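# Adjust the case latch hook so the lid seals

## Task

The threaded hook on the equipment case's latch is at the wrong length. Turn it in or out until closing the latch presses the lid onto its gasket firmly enough to seal, while the lever still needs no more than a firm push to close. At the end the case must be latched, with the hook's tip caught behind the keeper's rim, and must stay that way without the robot holding anything in place. Then release the case and move the arms away.

## Robot and tools

Robot: two arms, left_arm and right_arm. Each has seven joints (waist, shoulder, upper arm roll, elbow, forearm roll, wrist pitch, wrist roll) and a parallel gripper. The arm names do not refer to image sides.

Frame: all reported positions use one scene frame. The origin is on the table top midway between the arms, +z is up, +x points out over the table, and left_arm sits on the +y side. Units are metres. The gripper's fingers point along its own +z axis and close along its own y axis. The reported end_effector_position is the point between the pads when they are closed. Closed fingertips reach about 19 mm past it, open ones about 6 mm, and closing pushes the tips roughly 13 mm further out, so keep clearance from surfaces. Reported hand positions can be off, more so when the arm is stretched far.

execute_actions takes "actions", a list holding at most one entry, plus an optional "pictures" boolean (images come by default). Three forms:
- Empty list: only returns the current state.
- Motion: {"rows": [...], "steps": n}, with 1 to 15 rows and n up to 15 (default 15). Each step lasts 1/30 s; each row is used for one step, and the final row repeats if rows run out.
- Wait: {"steps": n} with no rows, n up to 300; it returns once n steps have elapsed since the previous result, with your reply time counted in.
A refused call does nothing.

Each row is one flat list of 18 numbers, all in [-1, 1], always covering both arms: left_arm's 7 joint values, its gripper position, its gripper speed, then the same 9 for right_arm.

Joint values are offsets, not poses. They are measured from the joint angles printed in the most recent result that contains them; before any such result, or for a later call in the same reply, they count from where the robot stands when the action begins. They are not cumulative across rows. Scale: 1.0 equals 0.9985 rad for waist, shoulder, upper arm roll and elbow, and 0.8765 rad for forearm roll, wrist pitch and wrist roll. Stated joint ranges (rad): waist, upper arm roll, forearm roll and wrist roll -69.115 to 69.115; shoulder -2.250 to 2.250; elbow -2.580 to 2.580; wrist pitch -2.100 to 2.100. Actual limits may differ by up to 0.013 rad. A request more than 0.013 rad outward beyond a range is refused; otherwise a joint told to pass its real end stops there, and the result may say "joint sent to its limit" (possibly about an earlier action). Sending all zeros is not a pause: it drives the arm back to the reference angles.

Gripper position is absolute: +1 fully open (85 mm), 0 about 41 mm, pads touching near -0.8, and -1 closes until blocked. Gripper speed: -1 about 20 mm/s, 0 about 85, +1 about 150. A full close grips at roughly 190 to 235 N per pad. For a gentler grip, open, then close to slightly narrower than the object. To release, command wider than the object. Resending the previous position and speed leaves a gripper unchanged; a 0 there is a real command. position_measured_pct is about 50 minus 50 times the finger position (0 = fully open). Stopping below about 90 means something is held or blocking; around 90 or above means the pads met.

Motion behaviour: joints are speed and acceleration limited and finish together. Each step, a joint's target is kept within 0.304 rad (first four joints) or 0.266 rad (last three) of its measured angle, and targets are scaled back if they would put the gripper more than 70 mm from where it is. After big moves the arm may still be travelling when the result arrives. Between calls the arms keep heading to the last row's target until they are nearly still or a step is HELD.

Result lines: a state line with each arm's end_effector_position and end_effector_quat_wxyz; Joint positions (rad) and Joint velocities (rad/s), one block per arm in joint order; joint torques in the same order (with fixed per-arm offsets, scale and noise). "joint command not followed" means the clearance check altered or blocked joint targets on some steps; HELD marks steps where a row was not sent in whole or part. TORQUE FAULT: contact torque reached a joint's load limit (47.5 N m for the first four joints, 29.9 N m for the last three, held weight included), stopping that arm for 10 s. MOTOR HOT appears from 60 °C; at 75 °C an OVER-TEMPERATURE FAULT makes that arm sag.

zoom_image: {"camera": name, "region": [x0, y0, x1, y1]} in pixels of that camera's latest image, origin top-left, at most 504 by 504. Cameras: cam_head_left, cam_head_right, cam_left_wrist, cam_right_wrist, each 896x504.

finished_scene: {"scene": number}, ends the current scene irreversibly and reports success. Call it only once the latch is set and closed and the arms are clear.

Avoid: knocking anything off the table, arms colliding or pressing on each other, forceful shoves, slamming the lever, dropping the case, and torque or heat faults. Prefer smooth, modest moves.

Each tool is called after ">>>" by a JSON object that holds its "name" and its "arguments", one argument or row to a line.

## Session

>>> {"name": "execute_actions", "arguments": {
  "actions": []
}}

Scene clock: 0.00 s of 9600.00 s.
left_arm: end_effector_position=(+0.1987, +0.7605, +0.2603) position_measured_pct=0.0 end_effector_quat_wxyz=(-0.106, +0.819, -0.548, -0.134) | right_arm: end_effector_position=(+0.4788, -0.6855, +0.1794) position_measured_pct=0.0 end_effector_quat_wxyz=(-0.207, +0.855, -0.465, -0.100)
Joint positions: left_arm=[-0.443  0.188 -0.248  1.865 -0.305  0.933  2.829] | right_arm=[ 1.006  1.203 -0.698  0.348  0.271  1.953  4.381]
Joint velocities: left_arm=[-0.     0.     0.     0.001  0.    -0.001 -0.   ] | right_arm=[-0.    -0.001  0.001  0.     0.     0.001 -0.002]
Joint torques (N m, as the joint torque sensors report them, + toward a larger angle): no reading
Motor temperatures (°C, as the motors report them): left_arm=[29 34 24 25 33 38 45] | right_arm=[30 26 27 26 29 28 34]

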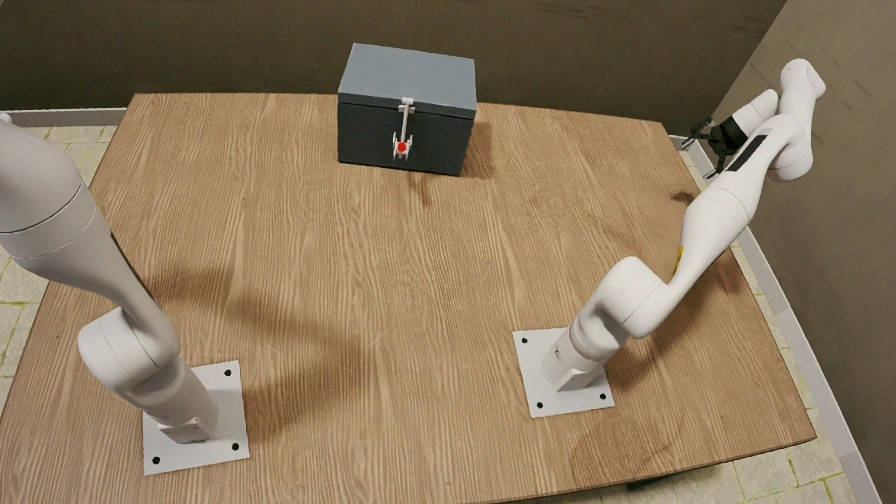

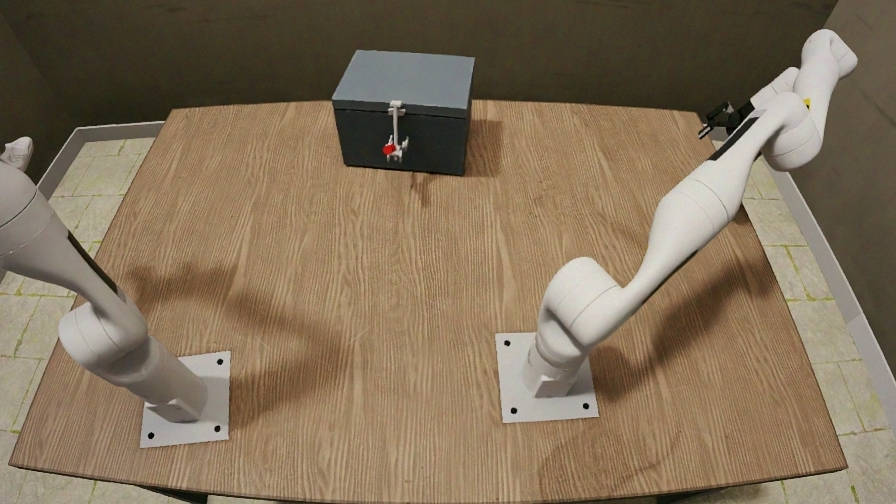

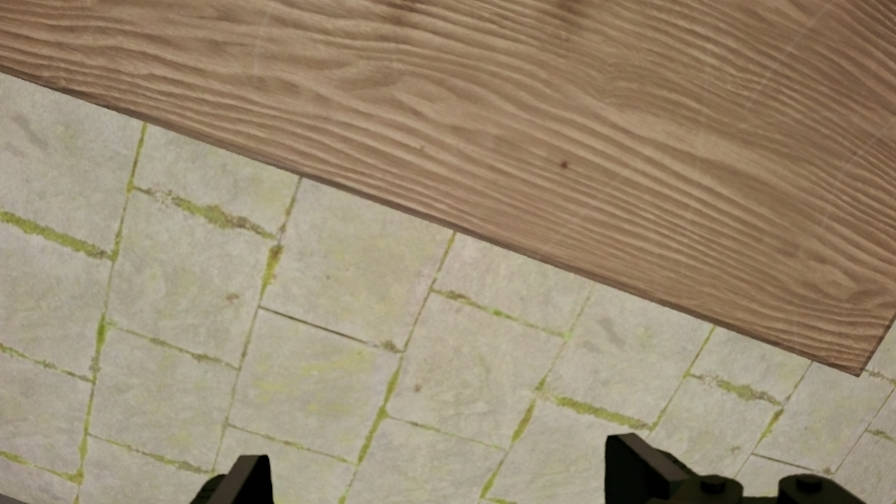

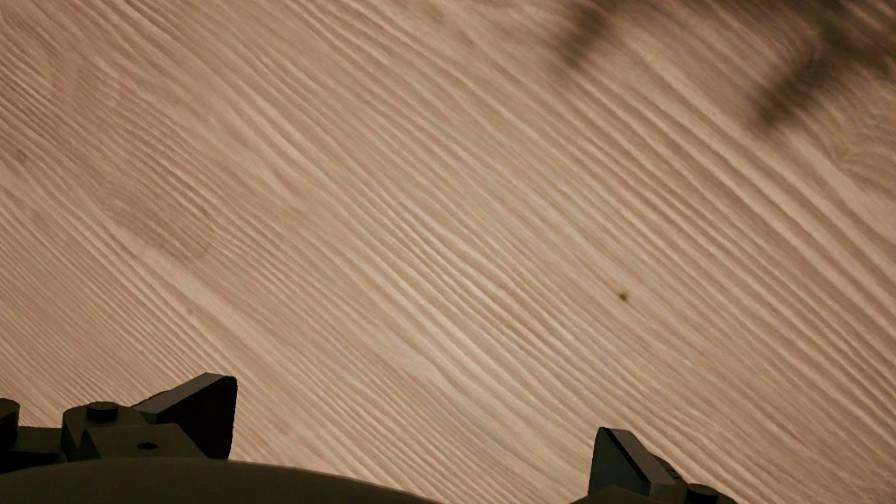

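>>> {"name": "zoom_image", "arguments": {
  "camera": "cam_head_left",
  "region": [320, 30, 500, 190]
}}

>>> {"name": "zoom_image", "arguments": {
  "camera": "cam_head_right",
  "region": [320, 30, 500, 190]
}}

Region (320, 30, 500, 190) of cam_head_left's 896x504 image, scaled by 2.800, with more detail than that image has.

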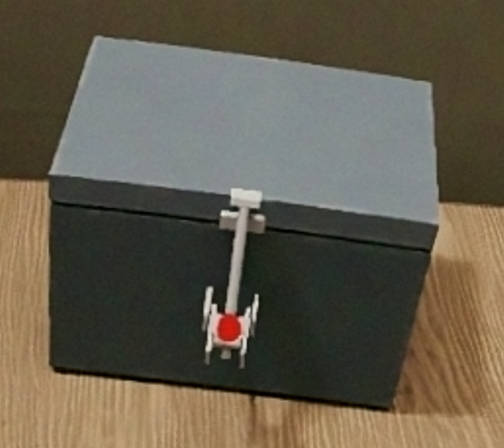

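Region (320, 30, 500, 190) of cam_head_right's 896x504 image, scaled by 2.800, with more detail than that image has.

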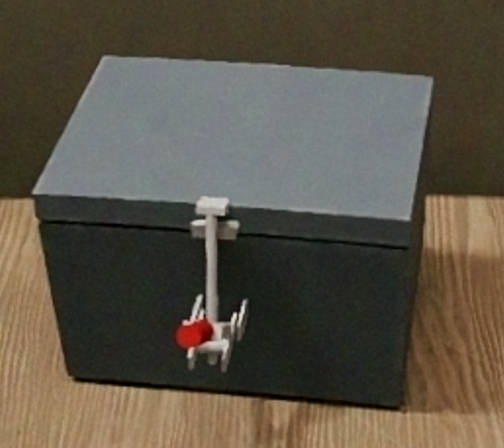

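>>> {"name": "execute_actions", "arguments": {
  "actions": [
    {"rows": [[0.5,0,0.248,0.267,1,0.197,-1,-1,1, -0.3,-0.54,0.698,0.48,-0.309,-0.347,-0.459,0,0]], "steps": 15}
  ],
  "pictures": false
}}

>>> {"name": "execute_actions", "arguments": {
  "actions": [
    {"steps": 25}
  ],
  "pictures": false
}}

Scene clock: 18.03 s of 9600.00 s.
left_arm: end_effector_position=(+0.2384, +0.5841, +0.2078) position_measured_pct=64.7 end_effector_quat_wxyz=(-0.016, -0.697, +0.713, +0.072) | right_arm: end_effector_position=(+0.5391, -0.5974, +0.2697) position_measured_pct=36.9 end_effector_quat_wxyz=(-0.103, +0.846, -0.521, -0.051)
Joint positions: left_arm=[-0.234  0.188 -0.12   2.003 -0.128  1.022  2.651] | right_arm=[ 0.784  0.873 -0.374  0.663  0.072  1.733  4.112]
Joint velocities: left_arm=[ 0.532  0.001  0.235  0.249  0.461  0.16  -0.46 ] | right_arm=[-0.387 -0.933  1.033  0.766 -0.358 -0.401 -0.638]
Joint torques (N m, as the joint torque sensors report them, + toward a larger angle): left_arm=[ -0.17 -11.71  -0.49  -7.54  -0.59   0.43   0.12] | right_arm=[  4.06 -23.28  -1.37  -8.31  -0.01  -0.34   0.1 ]
Motor temperatures (°C, as the motors report them): left_arm=[29 34 24 25 33 38 45] | right_arm=[30 27 27 26 29 28 34]
Steps of this call (steps 1 to 526: nothing new was sent; steps 527 to 541: all 15 steps of this action). Readings (joint positions | what the end effector reports):
527: left_arm=[-0.441 0.188 -0.247 1.866 -0.305 0.933 2.828] | right_arm=[1.005 1.202 -0.697 0.349 0.271 1.952 4.381] | left_arm position_measured_pct=0.0 | right_arm position_measured_pct=0.0
528: left_arm=[-0.435 0.187 -0.245 1.869 -0.301 0.935 2.824] | right_arm=[1.000 1.196 -0.691 0.354 0.268 1.948 4.376] | left_arm position_measured_pct=0.8 | right_arm position_measured_pct=0.4
530: left_arm=[-0.408 0.187 -0.227 1.891 -0.281 0.949 2.803] | right_arm=[0.973 1.167 -0.664 0.381 0.246 1.925 4.354] | left_arm position_measured_pct=7.9 | right_arm position_measured_pct=4.4
534: left_arm=[-0.349 0.187 -0.182 1.936 -0.228 0.979 2.751] | right_arm=[0.899 1.082 -0.581 0.466 0.177 1.853 4.280] | left_arm position_measured_pct=27.8 | right_arm position_measured_pct=15.9
541: the state above

Scene clock: 18.87 s of 9600.00 s.
left_arm: end_effector_position=(+0.2473, +0.2773, +0.2166) position_measured_pct=91.7 end_effector_quat_wxyz=(-0.164, -0.400, +0.878, -0.207) | right_arm: end_effector_position=(+0.4720, -0.6483, +0.3299) position_measured_pct=49.6 end_effector_quat_wxyz=(-0.000, +0.761, -0.648, +0.001)
Joint positions: left_arm=[0.053 0.188 0.    2.13  0.558 1.105 1.966] | right_arm=[ 0.706  0.664 -0.001  0.827  0.     1.649  3.979]
Joint velocities: left_arm=[ 0.036 -0.001  0.014  0.014  0.297  0.013 -0.295] | right_arm=[-0.001 -0.001  0.001 -0.    -0.    -0.    -0.   ]
Joint torques (N m, as the joint torque sensors report them, + toward a larger angle): left_arm=[ -0.12 -10.51  -1.14  -6.13   0.69   1.05   0.15] | right_arm=[  0.12 -21.84  -0.17  -8.36   0.1   -0.16   0.19]
Motor temperatures (°C, as the motors report them): left_arm=[29 34 24 25 33 38 45] | right_arm=[30 27 27 26 29 28 34]
Steps of this call (steps 1 to 25: the robot went on to your last target). Readings (joint positions | what the end effector reports):
1: left_arm=[-0.216 0.188 -0.112 2.011 -0.113 1.027 2.636] | right_arm=[0.772 0.843 -0.339 0.688 0.061 1.720 4.091] | left_arm position_measured_pct=69.8 | right_arm position_measured_pct=39.7
2: left_arm=[-0.198 0.188 -0.105 2.019 -0.097 1.032 2.620] | right_arm=[0.761 0.816 -0.303 0.709 0.051 1.709 4.073] | left_arm position_measured_pct=75.0 | right_arm position_measured_pct=42.9
4: left_arm=[-0.162 0.188 -0.090 2.034 -0.061 1.042 2.584] | right_arm=[0.744 0.771 -0.229 0.745 0.035 1.690 4.044] | left_arm position_measured_pct=85.7 | right_arm position_measured_pct=47.6
8: left_arm=[-0.094 0.188 -0.062 2.065 0.024 1.062 2.500] | right_arm=[0.722 0.707 -0.094 0.795 0.014 1.665 4.004] | left_arm position_measured_pct=91.7 | right_arm position_measured_pct=49.6
25: the state above

>>> {"name": "execute_actions", "arguments": {
  "actions": [
    {"rows": [[0.3,0,0,0,1,0,-0.252,-1,1, -1,0,0,0,0,0,0,0,0]], "steps": 15}
  ],
  "pictures": false
}}

>>> {"name": "execute_actions", "arguments": {
  "actions": [
    {"steps": 25}
  ],
  "pictures": false
}}

Scene clock: 20.27 s of 9600.00 s.
left_arm: end_effector_position=(+0.2445, +0.1273, +0.2720) position_measured_pct=91.7 end_effector_quat_wxyz=(-0.185, -0.297, +0.868, -0.353) | right_arm: end_effector_position=(+0.5590, -0.5164, +0.3297) position_measured_pct=49.6 end_effector_quat_wxyz=(+0.000, +0.843, -0.537, +0.001)
Joint positions: left_arm=[0.309 0.188 0.001 2.131 0.956 1.105 1.774] | right_arm=[0.429 0.664 0.    0.827 0.001 1.649 3.979]
Joint velocities: left_arm=[ 0.284 -0.002  0.003 -0.002  1.214  0.002 -0.208] | right_arm=[-0.647  0.001 -0.003 -0.001 -0.001 -0.001 -0.002]
Joint torques (N m, as the joint torque sensors report them, + toward a larger angle): left_arm=[ -0.52 -10.85  -0.29  -6.69   1.53   1.2    0.25] | right_arm=[  0.16 -21.99  -0.18  -8.04  -0.09  -0.08   0.18]
Motor temperatures (°C, as the motors report them): left_arm=[29 34 24 25 33 38 45] | right_arm=[30 27 27 26 29 28 34]
Steps of this call (steps 1 to 27: the robot went on to your last target; steps 28 to 42: all 15 steps of this action). Readings (joint positions | what the end effector reports):
28: left_arm=[0.058 0.188 -0.000 2.131 0.572 1.105 1.952] | right_arm=[0.705 0.664 -0.000 0.827 0.000 1.649 3.979] | left_arm position_measured_pct=91.7 | right_arm position_measured_pct=49.6
29: left_arm=[0.066 0.188 -0.001 2.131 0.576 1.105 1.948] | right_arm=[0.699 0.664 0.001 0.827 0.001 1.649 3.979] | left_arm position_measured_pct=91.7 | right_arm position_measured_pct=49.6
31: left_arm=[0.096 0.188 -0.002 2.131 0.600 1.105 1.930] | right_arm=[0.670 0.664 0.003 0.827 0.002 1.649 3.979] | left_arm position_measured_pct=91.7 | right_arm position_measured_pct=49.6
35: left_arm=[0.193 0.188 -0.000 2.131 0.700 1.105 1.861] | right_arm=[0.581 0.664 0.000 0.827 0.000 1.649 3.979] | left_arm position_measured_pct=91.7 | right_arm position_measured_pct=49.6
42: the state above

Scene clock: 21.10 s of 9600.00 s.
left_arm: end_effector_position=(+0.3061, +0.0545, +0.3620) position_measured_pct=91.7 end_effector_quat_wxyz=(-0.196, -0.377, +0.745, -0.514) | right_arm: end_effector_position=(+0.6122, -0.2142, +0.3296) position_measured_pct=49.6 end_effector_quat_wxyz=(-0.000, +0.956, -0.292, +0.001)
Joint positions: left_arm=[0.353 0.188 0.    2.13  1.434 1.105 1.746] | right_arm=[-0.111  0.665 -0.     0.827  0.     1.649  3.979]
Joint velocities: left_arm=[ 0.001  0.    -0.    -0.     0.     0.    -0.   ] | right_arm=[-0.648 -0.001  0.     0.001  0.     0.002 -0.   ]
Joint torques (N m, as the joint torque sensors report them, + toward a larger angle): left_arm=[  0.27 -11.76   0.07  -7.53   1.98   1.69  -0.02] | right_arm=[ -0.68 -21.81  -0.31  -8.43  -0.13   0.14   0.17]
Motor temperatures (°C, as the motors report them): left_arm=[29 34 24 25 33 38 45] | right_arm=[30 27 27 26 29 28 34]
Steps of this call (steps 1 to 25: the robot went on to your last target). Readings (joint positions | what the end effector reports):
1: left_arm=[0.318 0.188 0.001 2.131 0.997 1.105 1.768] | right_arm=[0.408 0.664 0.000 0.827 0.000 1.649 3.979] | left_arm position_measured_pct=91.7 | right_arm position_measured_pct=49.6
2: left_arm=[0.325 0.188 0.001 2.131 1.038 1.105 1.763] | right_arm=[0.386 0.664 0.000 0.827 0.000 1.649 3.979] | left_arm position_measured_pct=91.7 | right_arm position_measured_pct=49.6
4: left_arm=[0.335 0.188 0.001 2.131 1.119 1.105 1.756] | right_arm=[0.343 0.664 -0.000 0.827 0.000 1.649 3.979] | left_arm position_measured_pct=91.7 | right_arm position_measured_pct=49.6
8: left_arm=[0.347 0.188 0.001 2.131 1.281 1.105 1.749] | right_arm=[0.256 0.665 -0.000 0.827 0.000 1.649 3.979] | left_arm position_measured_pct=91.7 | right_arm position_measured_pct=49.6
25: the state above

>>> {"name": "execute_actions", "arguments": {
  "actions": [
    {"rows": [[0.219,0.616,0,0.002,0.953,0,0,-1,1, -0.2,0,0,0,0,0,0,0,0]], "steps": 15}
  ],
  "pictures": false
}}

>>> {"name": "execute_actions", "arguments": {
  "actions": [
    {"steps": 25}
  ]
}}

Scene clock: 22.63 s of 9600.00 s.
left_arm: end_effector_position=(+0.3158, -0.0204, +0.2594) position_measured_pct=91.7 end_effector_quat_wxyz=(-0.333, -0.491, +0.652, -0.472) | right_arm: end_effector_position=(+0.5899, -0.1021, +0.3296) position_measured_pct=49.6 end_effector_quat_wxyz=(-0.000, +0.981, -0.196, +0.001)
Joint positions: left_arm=[0.521 0.547 0.001 2.132 1.744 1.105 1.746] | right_arm=[-0.311  0.665 -0.001  0.827  0.     1.649  3.979]
Joint velocities: left_arm=[ 0.186  0.864 -0.001  0.002  0.771 -0.001  0.001] | right_arm=[-0.002 -0.     0.001  0.     0.     0.     0.001]
Joint torques (N m, as the joint torque sensors report them, + toward a larger angle): left_arm=[ -0.4  -15.74   0.9   -5.04   1.17   2.33  -0.15] | right_arm=[ -0.58 -21.67  -0.45  -8.56   0.09  -0.2    0.27]
Motor temperatures (°C, as the motors report them): left_arm=[29 34 24 25 33 38 45] | right_arm=[30 27 27 26 29 28 34]
Steps of this call (steps 1 to 30: the robot went on to your last target; step 31: nothing new was sent; steps 32 to 46: all 15 steps of this action). Readings (joint positions | what the end effector reports):
32: left_arm=[0.354 0.189 0.000 2.130 1.435 1.105 1.746] | right_arm=[-0.293 0.664 -0.000 0.827 0.000 1.649 3.979] | left_arm position_measured_pct=91.7 | right_arm position_measured_pct=49.6
33: left_arm=[0.359 0.196 -0.000 2.130 1.440 1.105 1.746] | right_arm=[-0.298 0.664 0.001 0.827 0.001 1.649 3.979] | left_arm position_measured_pct=91.7 | right_arm position_measured_pct=49.6
35: left_arm=[0.381 0.226 -0.001 2.130 1.463 1.105 1.746] | right_arm=[-0.305 0.664 -0.001 0.827 0.000 1.649 3.979] | left_arm position_measured_pct=91.7 | right_arm position_measured_pct=49.6
39: left_arm=[0.451 0.340 0.001 2.131 1.560 1.106 1.746] | right_arm=[-0.310 0.665 -0.001 0.827 0.000 1.649 3.979] | left_arm position_measured_pct=91.7 | right_arm position_measured_pct=49.6
46: the state above

Scene clock: 23.47 s of 9600.00 s.
left_arm: end_effector_position=(+0.4152, -0.0201, +0.1696) position_measured_pct=91.7 end_effector_quat_wxyz=(+0.329, +0.674, -0.454, +0.480) | right_arm: end_effector_position=(+0.5899, -0.1020, +0.3296) position_measured_pct=49.6 end_effector_quat_wxyz=(-0.000, +0.981, -0.196, +0.001)
Joint positions: left_arm=[0.571 0.802 0.    2.132 2.27  1.105 1.746] | right_arm=[-0.311  0.665 -0.     0.827  0.     1.649  3.979]
Joint velocities: left_arm=[ 0.002  0.003 -0.    -0.     0.001  0.     0.   ] | right_arm=[-0.     0.     0.     0.002  0.001 -0.     0.   ]
Joint torques (N m, as the joint torque sensors report them, + toward a larger angle): left_arm=[  0.48 -19.05   1.4   -3.99   0.2    2.87   0.26] | right_arm=[ -0.41 -21.83  -0.19  -8.42   0.09  -0.31   0.04]
Motor temperatures (°C, as the motors report them): left_arm=[29 34 24 25 33 38 45] | right_arm=[30 27 27 26 29 28 34]
Steps of this call (steps 1 to 25: the robot went on to your last target). Readings (joint positions | what the end effector reports):
1: left_arm=[0.527 0.576 0.001 2.132 1.770 1.105 1.746] | right_arm=[-0.311 0.665 -0.000 0.827 0.000 1.649 3.979] | left_arm position_measured_pct=91.7 | right_arm position_measured_pct=49.6
2: left_arm=[0.533 0.604 0.001 2.132 1.798 1.105 1.746] | right_arm=[-0.311 0.665 -0.000 0.827 0.000 1.649 3.979] | left_arm position_measured_pct=91.7 | right_arm position_measured_pct=49.6
4: left_arm=[0.544 0.659 0.001 2.132 1.863 1.105 1.746] | right_arm=[-0.311 0.665 -0.000 0.827 0.000 1.649 3.979] | left_arm position_measured_pct=91.7 | right_arm position_measured_pct=49.6
8: left_arm=[0.560 0.743 0.001 2.133 2.022 1.105 1.746] | right_arm=[-0.311 0.665 -0.000 0.827 0.000 1.649 3.979] | left_arm position_measured_pct=91.7 | right_arm position_measured_pct=49.6
25: the state above

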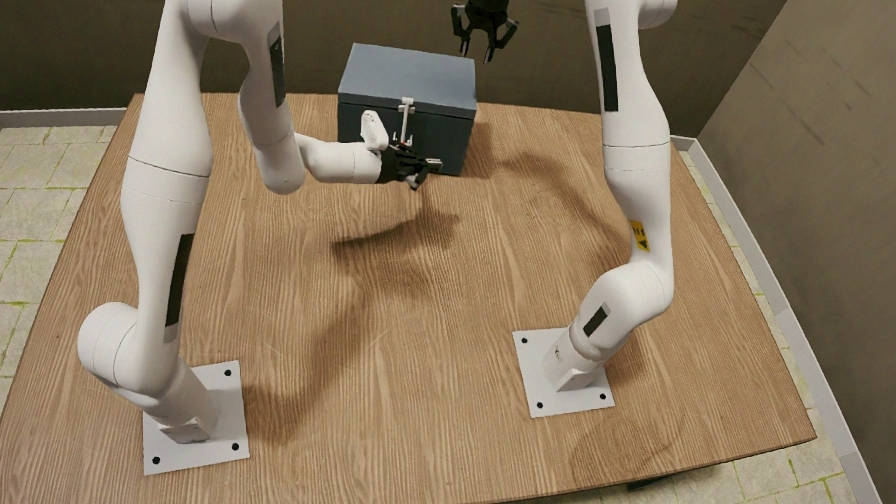

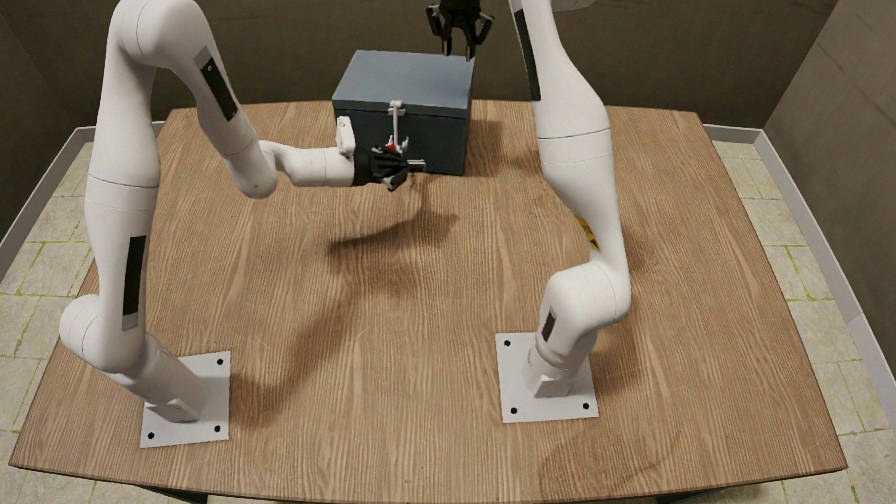

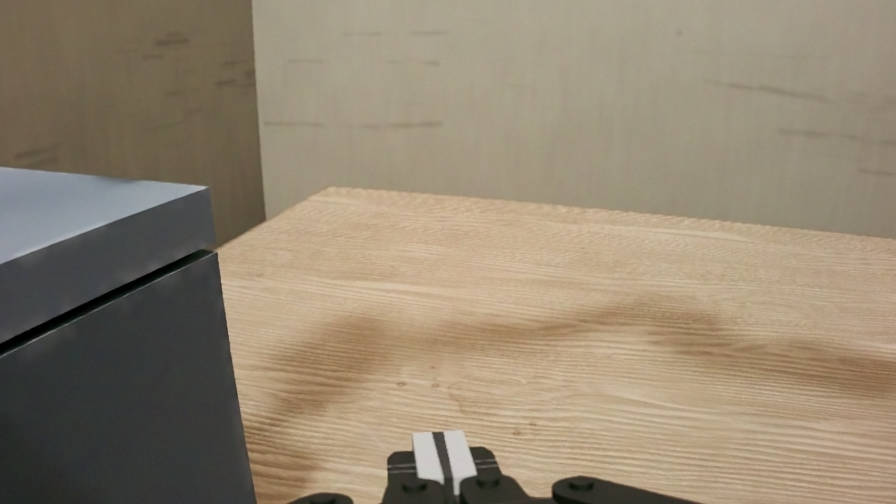

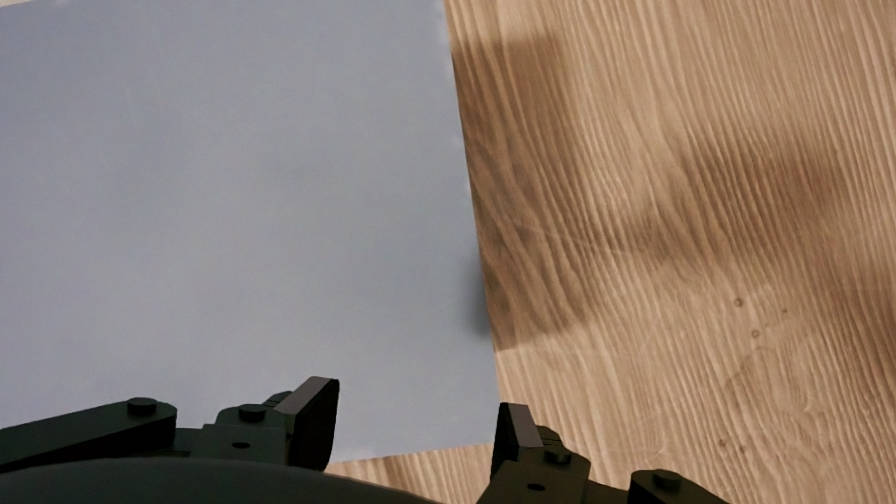

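>>> {"name": "execute_actions", "arguments": {
  "actions": [
    {"rows": [[0,0,0,0,0,0,0,-1,1, -0.254,0,0,0,0,0,0,0,0]], "steps": 15}
  ],
  "pictures": false
}}

>>> {"name": "execute_actions", "arguments": {
  "actions": [
    {"steps": 6}
  ]
}}

Scene clock: 24.70 s of 9600.00 s.
left_arm: end_effector_position=(+0.4152, -0.0201, +0.1696) position_measured_pct=91.7 end_effector_quat_wxyz=(+0.329, +0.674, -0.454, +0.480) | right_arm: end_effector_position=(+0.5336, +0.0250, +0.3294) position_measured_pct=49.6 end_effector_quat_wxyz=(-0.001, +0.997, -0.076, -0.000)
Joint positions: left_arm=[0.571 0.802 0.    2.132 2.27  1.105 1.746] | right_arm=[-0.552  0.665 -0.003  0.827 -0.001  1.649  3.979]
Joint velocities: left_arm=[-0.    -0.    -0.    -0.    -0.    -0.    -0.001] | right_arm=[-0.183 -0.002 -0.009  0.001 -0.003  0.001 -0.001]
Joint torques (N m, as the joint torque sensors report them, + toward a larger angle): left_arm=[  0.07 -18.82   1.55  -4.08   0.26   2.84  -0.18] | right_arm=[  3.68 -22.1    1.94  -8.43   0.97  -0.19  -0.03]
Motor temperatures (°C, as the motors report them): left_arm=[29 34 24 25 33 38 45] | right_arm=[30 27 27 26 29 28 34]
Steps of this call (steps 1 to 22: the robot went on to your last target; steps 23 to 37: all 15 steps of this action). Readings (joint positions | what the end effector reports):
23: left_arm=[0.571 0.803 0.000 2.132 2.270 1.105 1.746] | right_arm=[-0.312 0.665 -0.000 0.827 0.000 1.649 3.979] | left_arm position_measured_pct=91.7 | right_arm position_measured_pct=49.6
24: left_arm=[0.571 0.803 0.000 2.132 2.270 1.105 1.746] | right_arm=[-0.319 0.665 0.001 0.827 0.001 1.649 3.979] | left_arm position_measured_pct=91.7 | right_arm position_measured_pct=49.6
26: left_arm=[0.571 0.802 0.000 2.132 2.270 1.105 1.746] | right_arm=[-0.347 0.665 0.003 0.827 0.002 1.649 3.979] | left_arm position_measured_pct=91.7 | right_arm position_measured_pct=49.6
30: left_arm=[0.571 0.802 0.000 2.132 2.270 1.105 1.746] | right_arm=[-0.436 0.665 -0.000 0.827 0.000 1.649 3.979] | left_arm position_measured_pct=91.7 | right_arm position_measured_pct=49.6
37: the state above

Scene clock: 24.90 s of 9600.00 s.
left_arm: end_effector_position=(+0.4152, -0.0201, +0.1696) position_measured_pct=91.7 end_effector_quat_wxyz=(+0.329, +0.674, -0.454, +0.480) | right_arm: end_effector_position=(+0.5309, +0.0294, +0.3295) position_measured_pct=49.6 end_effector_quat_wxyz=(-0.000, +0.997, -0.071, +0.000)
Joint positions: left_arm=[0.571 0.802 0.    2.132 2.27  1.105 1.746] | right_arm=[-0.563  0.665 -0.001  0.827  0.     1.649  3.979]
Joint velocities: left_arm=[-0.     0.001 -0.     0.     0.     0.    -0.   ] | right_arm=[-0.018 -0.     0.002  0.     0.    -0.002  0.   ]
Joint torques (N m, as the joint torque sensors report them, + toward a larger angle): left_arm=[  0.03 -18.93   1.59  -4.03   0.29   2.9    0.08] | right_arm=[ -0.27 -21.8   -0.01  -8.39   0.09  -0.2   -0.13]
Motor temperatures (°C, as the motors report them): left_arm=[29 34 24 25 33 38 45] | right_arm=[30 27 27 26 29 28 34]
Steps of this call (steps 1 to 6: the robot went on to your last target). Readings (joint positions | what the end effector reports):
1: left_arm=[0.571 0.802 0.000 2.132 2.270 1.105 1.746] | right_arm=[-0.556 0.665 -0.003 0.827 -0.001 1.649 3.979] | left_arm position_measured_pct=91.7 | right_arm position_measured_pct=49.6
2: left_arm=[0.571 0.802 0.000 2.132 2.270 1.105 1.746] | right_arm=[-0.558 0.665 -0.002 0.827 -0.001 1.649 3.979] | left_arm position_measured_pct=91.7 | right_arm position_measured_pct=49.6
4: left_arm=[0.571 0.802 0.000 2.132 2.270 1.105 1.746] | right_arm=[-0.561 0.665 -0.001 0.827 0.000 1.649 3.979] | left_arm position_measured_pct=91.7 | right_arm position_measured_pct=49.6
6: the state above

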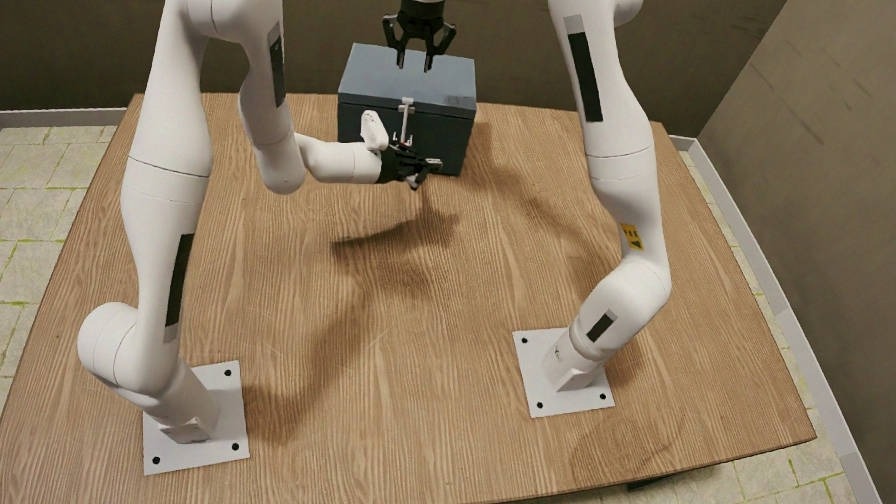

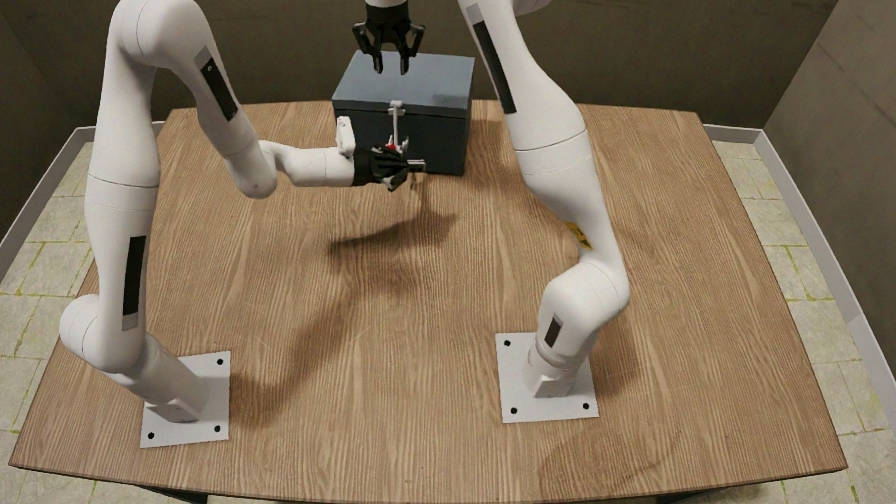

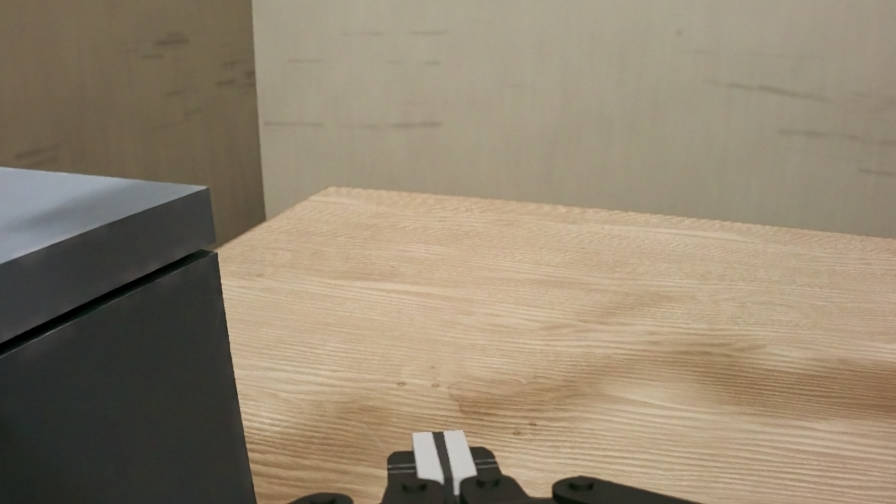

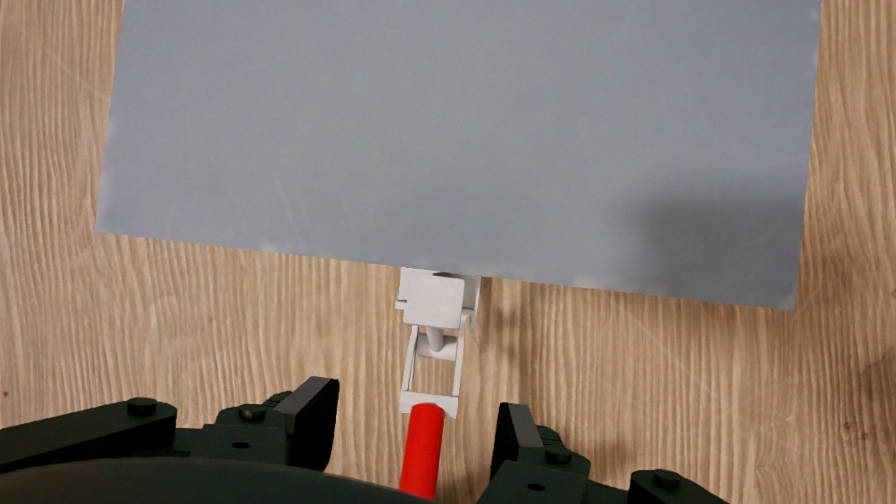

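>>> {"name": "zoom_image", "arguments": {
  "camera": "cam_right_wrist",
  "region": [310, 250, 560, 504]
}}

Region (310, 250, 560, 504) of cam_right_wrist's 896x504 image, scaled by 1.984; it fills the left 496 columns of this view, and the rest is white.

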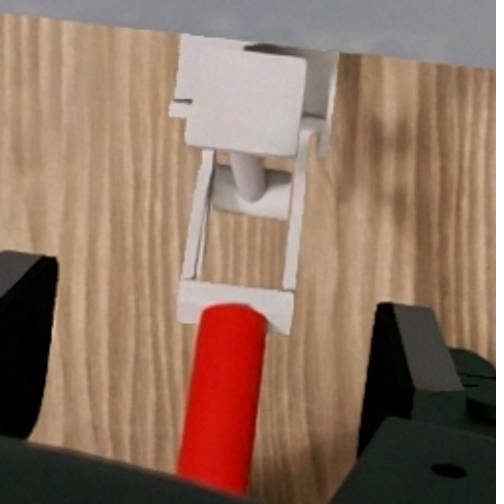

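>>> {"name": "execute_actions", "arguments": {
  "actions": [
    {"rows": [[-0.104,-0.075,0,-0.05,-0.256,-0.027,0.155,-1,1, 0.22,0,0,0,0,0,0,0,0]], "steps": 15}
  ],
  "pictures": false
}}

>>> {"name": "execute_actions", "arguments": {
  "actions": [
    {"rows": [[-0.104,-0.041,0,-0.073,-0.256,-0.027,0.155,-1,1, 0,0,0,0,0,0,0,0,0]], "steps": 15}
  ]
}}

Scene clock: 45.23 s of 9600.00 s.
left_arm: end_effector_position=(+0.4269, +0.0031, +0.2038) position_measured_pct=91.7 end_effector_quat_wxyz=(+0.345, +0.656, -0.476, +0.474) | right_arm: end_effector_position=(+0.5833, -0.0817, +0.3295) position_measured_pct=49.6 end_effector_quat_wxyz=(+0.001, +0.984, -0.177, +0.001)
Joint positions: left_arm=[0.469 0.729 0.    2.083 2.046 1.082 1.881] | right_arm=[-0.35   0.665  0.001  0.827  0.001  1.649  3.979]
Joint velocities: left_arm=[-0.017 -0.011 -0.001 -0.002 -0.007 -0.004  0.004] | right_arm=[ 0.067 -0.002 -0.007  0.    -0.007  0.     0.002]
Joint torques (N m, as the joint torque sensors report them, + toward a larger angle): left_arm=[  0.2  -18.48   1.94  -4.94   0.57   2.71   0.08] | right_arm=[ -3.2  -21.37  -0.82  -8.33  -0.59  -0.09   0.21]
Motor temperatures (°C, as the motors report them): left_arm=[29 34 24 25 33 38 45] | right_arm=[30 27 27 26 29 28 34]
Steps of this call (steps 1 to 30: the robot went on to your last target; steps 31 to 595: nothing new was sent; steps 596 to 610: all 15 steps of this action). Readings (joint positions | what the end effector reports):
596: left_arm=[0.570 0.802 0.001 2.132 2.268 1.105 1.746] | right_arm=[-0.563 0.665 -0.001 0.827 0.000 1.649 3.979] | left_arm position_measured_pct=91.7 | right_arm position_measured_pct=49.6
597: left_arm=[0.564 0.797 0.001 2.130 2.258 1.103 1.752] | right_arm=[-0.557 0.665 -0.002 0.827 -0.001 1.649 3.979] | left_arm position_measured_pct=91.7 | right_arm position_measured_pct=49.6
599: left_arm=[0.537 0.778 0.002 2.119 2.207 1.098 1.783] | right_arm=[-0.528 0.665 -0.004 0.827 -0.002 1.649 3.979] | left_arm position_measured_pct=91.7 | right_arm position_measured_pct=49.6
603: left_arm=[0.482 0.738 -0.001 2.089 2.076 1.085 1.863] | right_arm=[-0.439 0.665 -0.001 0.827 0.000 1.648 3.979] | left_arm position_measured_pct=91.7 | right_arm position_measured_pct=49.6
610: the state above

Scene clock: 45.73 s of 9600.00 s.
left_arm: end_effector_position=(+0.4436, +0.0367, +0.2169) position_measured_pct=91.7 end_effector_quat_wxyz=(+0.343, +0.650, -0.503, +0.455) | right_arm: end_effector_position=(+0.5833, -0.0817, +0.3295) position_measured_pct=49.6 end_effector_quat_wxyz=(+0.001, +0.984, -0.177, +0.001)
Joint positions: left_arm=[0.367 0.688 0.    2.01  1.822 1.058 2.017] | right_arm=[-0.35   0.665  0.001  0.827  0.001  1.649  3.979]
Joint velocities: left_arm=[-0.016 -0.005 -0.    -0.005 -0.007 -0.001  0.006] | right_arm=[ 0.     0.001 -0.     0.001 -0.     0.001  0.001]
Joint torques (N m, as the joint torque sensors report them, + toward a larger angle): left_arm=[ -0.03 -18.3    1.61  -4.78   1.01   2.51  -0.21] | right_arm=[ -0.31 -21.79  -0.38  -8.34   0.07  -0.28   0.13]
Motor temperatures (°C, as the motors report them): left_arm=[29 34 24 25 33 38 45] | right_arm=[30 27 27 26 29 28 34]
Steps of this call (steps 1 to 15: all 15 steps of this action). Readings (joint positions | what the end effector reports):
1: left_arm=[0.468 0.728 0.001 2.082 2.044 1.081 1.882] | right_arm=[-0.349 0.665 0.001 0.827 0.001 1.649 3.979] | left_arm position_measured_pct=91.7 | right_arm position_measured_pct=49.6
2: left_arm=[0.461 0.726 0.001 2.079 2.034 1.080 1.888] | right_arm=[-0.350 0.665 0.001 0.827 0.001 1.649 3.979] | left_arm position_measured_pct=91.7 | right_arm position_measured_pct=49.6
4: left_arm=[0.435 0.715 0.002 2.062 1.983 1.075 1.918] | right_arm=[-0.351 0.665 0.001 0.827 0.001 1.649 3.979] | left_arm position_measured_pct=91.7 | right_arm position_measured_pct=49.6
8: left_arm=[0.380 0.693 -0.001 2.020 1.852 1.061 1.999] | right_arm=[-0.350 0.665 0.001 0.827 0.001 1.649 3.979] | left_arm position_measured_pct=91.7 | right_arm position_measured_pct=49.6
15: the state above

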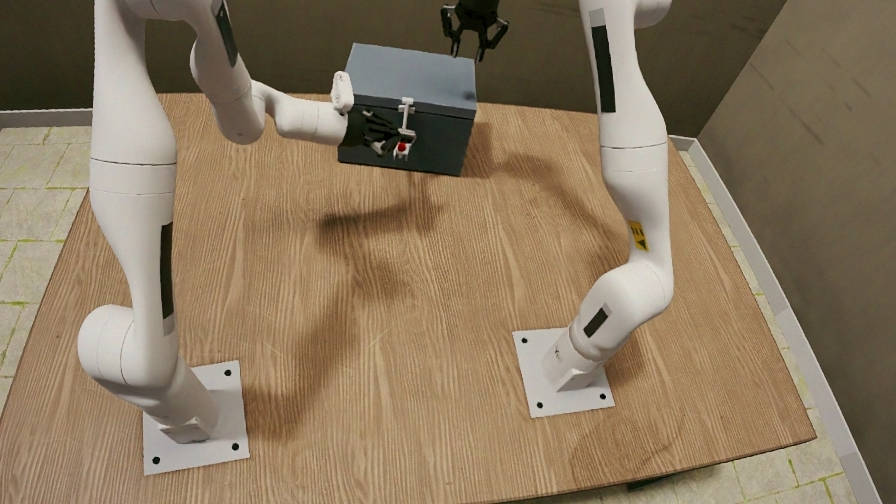

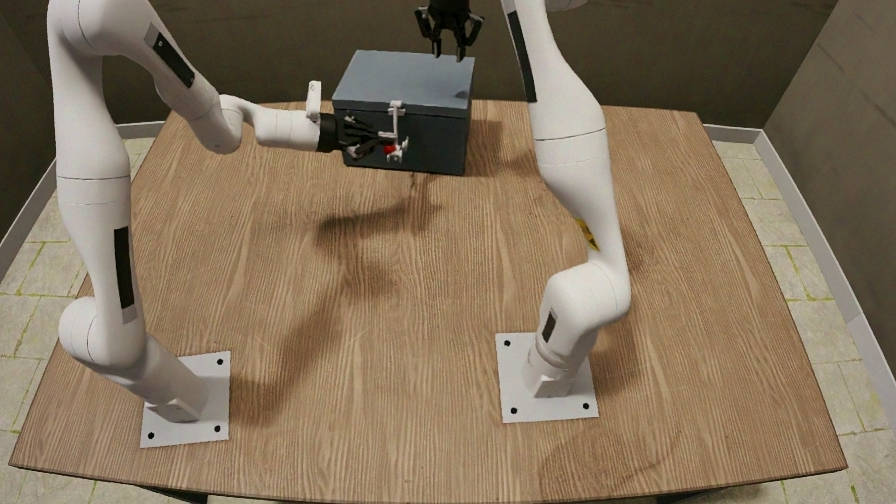

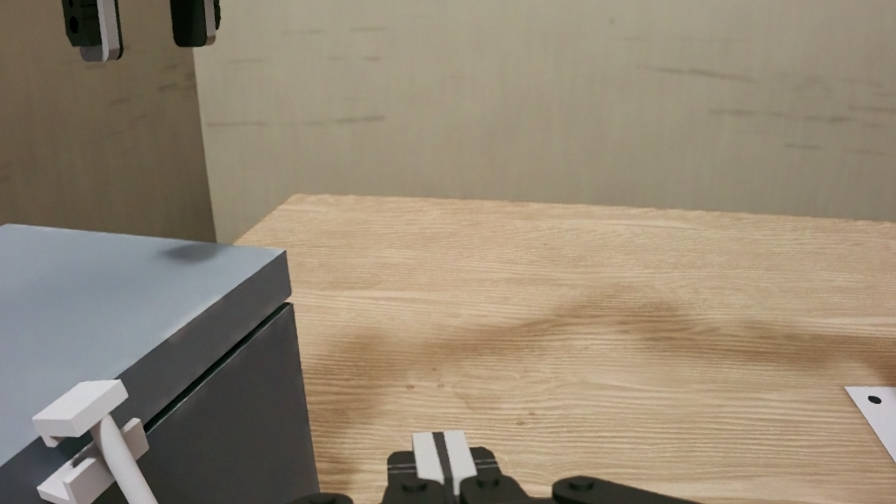

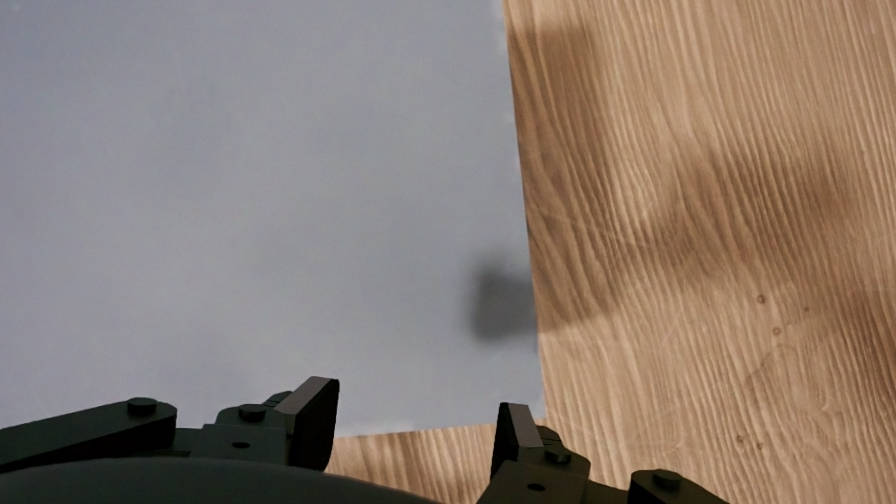

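To P3'.

>>> {"name": "execute_actions", "arguments": {
  "actions": [
    {"rows": [[-0.012,0.088,0,-0.175,-0.063,0.014,0.123,-1,1, 0,0,0,0,0,0,0,0,0]], "steps": 15}
  ]
}}

Scene clock: 46.73 s of 9600.00 s.
left_arm: end_effector_position=(+0.4931, +0.0294, +0.2130) position_measured_pct=91.7 end_effector_quat_wxyz=(+0.354, +0.645, -0.498, +0.459) | right_arm: end_effector_position=(+0.5833, -0.0817, +0.3295) position_measured_pct=49.6 end_effector_quat_wxyz=(+0.001, +0.984, -0.177, +0.001)
Joint positions: left_arm=[0.355 0.774 0.    1.836 1.767 1.07  2.124] | right_arm=[-0.35   0.665  0.001  0.827  0.001  1.649  3.979]
Joint velocities: left_arm=[ 0.001  0.019  0.002 -0.012 -0.004  0.002  0.003] | right_arm=[ 0.    -0.     0.001  0.001  0.001 -0.001 -0.001]
Joint torques (N m, as the joint torque sensors report them, + toward a larger angle): left_arm=[  0.22 -20.58   2.53  -5.92   1.35   2.7   -0.05] | right_arm=[ -0.49 -21.86  -0.15  -8.46  -0.02  -0.23   0.08]
Motor temperatures (°C, as the motors report them): left_arm=[29 34 24 25 33 38 45] | right_arm=[30 27 27 26 29 28 34]
Steps of this call (steps 1 to 15: the robot went on to your last target; steps 16 to 30: all 15 steps of this action). Readings (joint positions | what the end effector reports):
16: left_arm=[0.365 0.689 0.000 2.009 1.821 1.058 2.017] | right_arm=[-0.350 0.665 0.001 0.827 0.001 1.649 3.979] | left_arm position_measured_pct=91.7 | right_arm position_measured_pct=49.6
17: left_arm=[0.365 0.692 0.001 2.003 1.819 1.059 2.020] | right_arm=[-0.350 0.665 0.001 0.827 0.001 1.649 3.979] | left_arm position_measured_pct=91.7 | right_arm position_measured_pct=49.6
19: left_arm=[0.364 0.708 0.001 1.976 1.811 1.061 2.037] | right_arm=[-0.350 0.665 0.001 0.827 0.001 1.649 3.979] | left_arm position_measured_pct=91.7 | right_arm position_measured_pct=49.6
23: left_arm=[0.358 0.755 0.000 1.881 1.781 1.067 2.097] | right_arm=[-0.350 0.665 0.001 0.827 0.001 1.649 3.979] | left_arm position_measured_pct=91.7 | right_arm position_measured_pct=49.6
30: the state above

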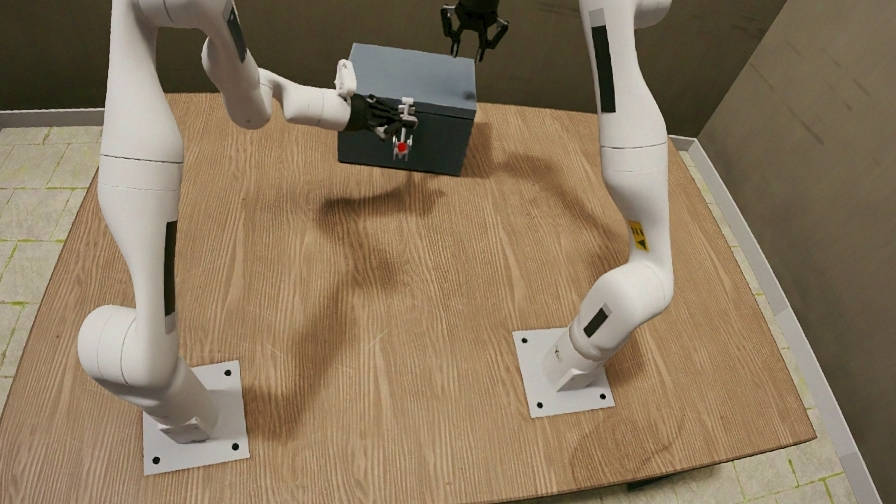

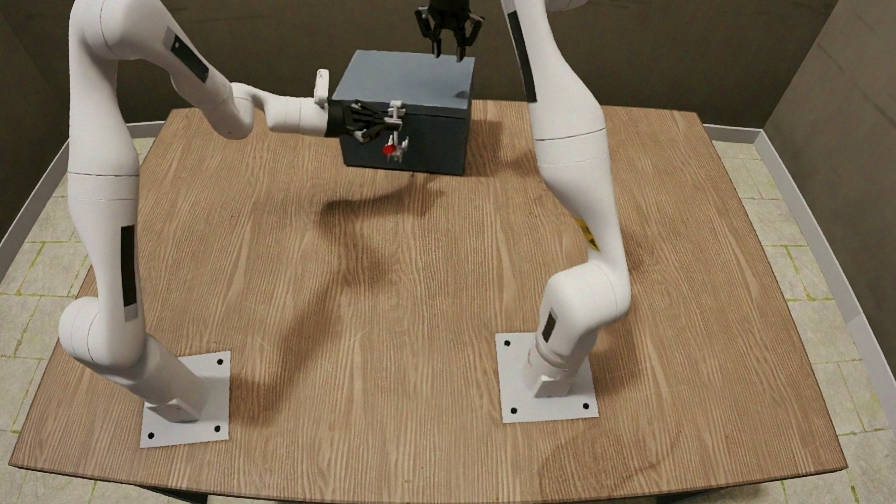

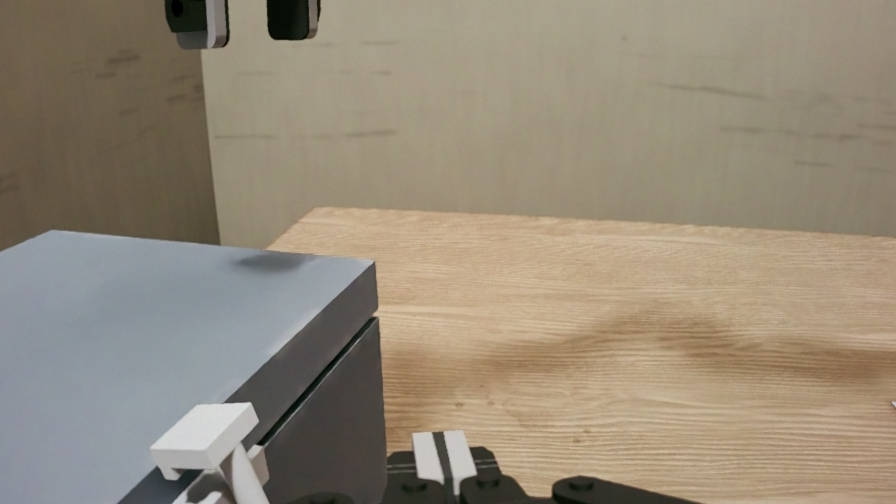

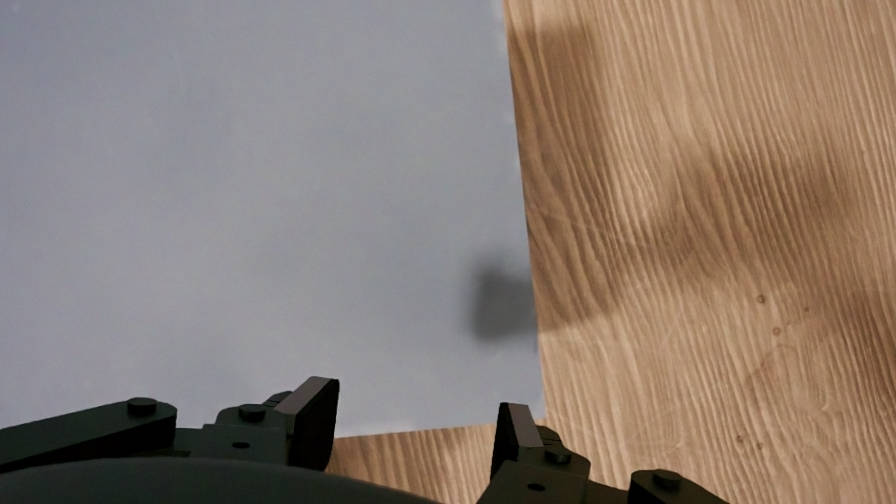

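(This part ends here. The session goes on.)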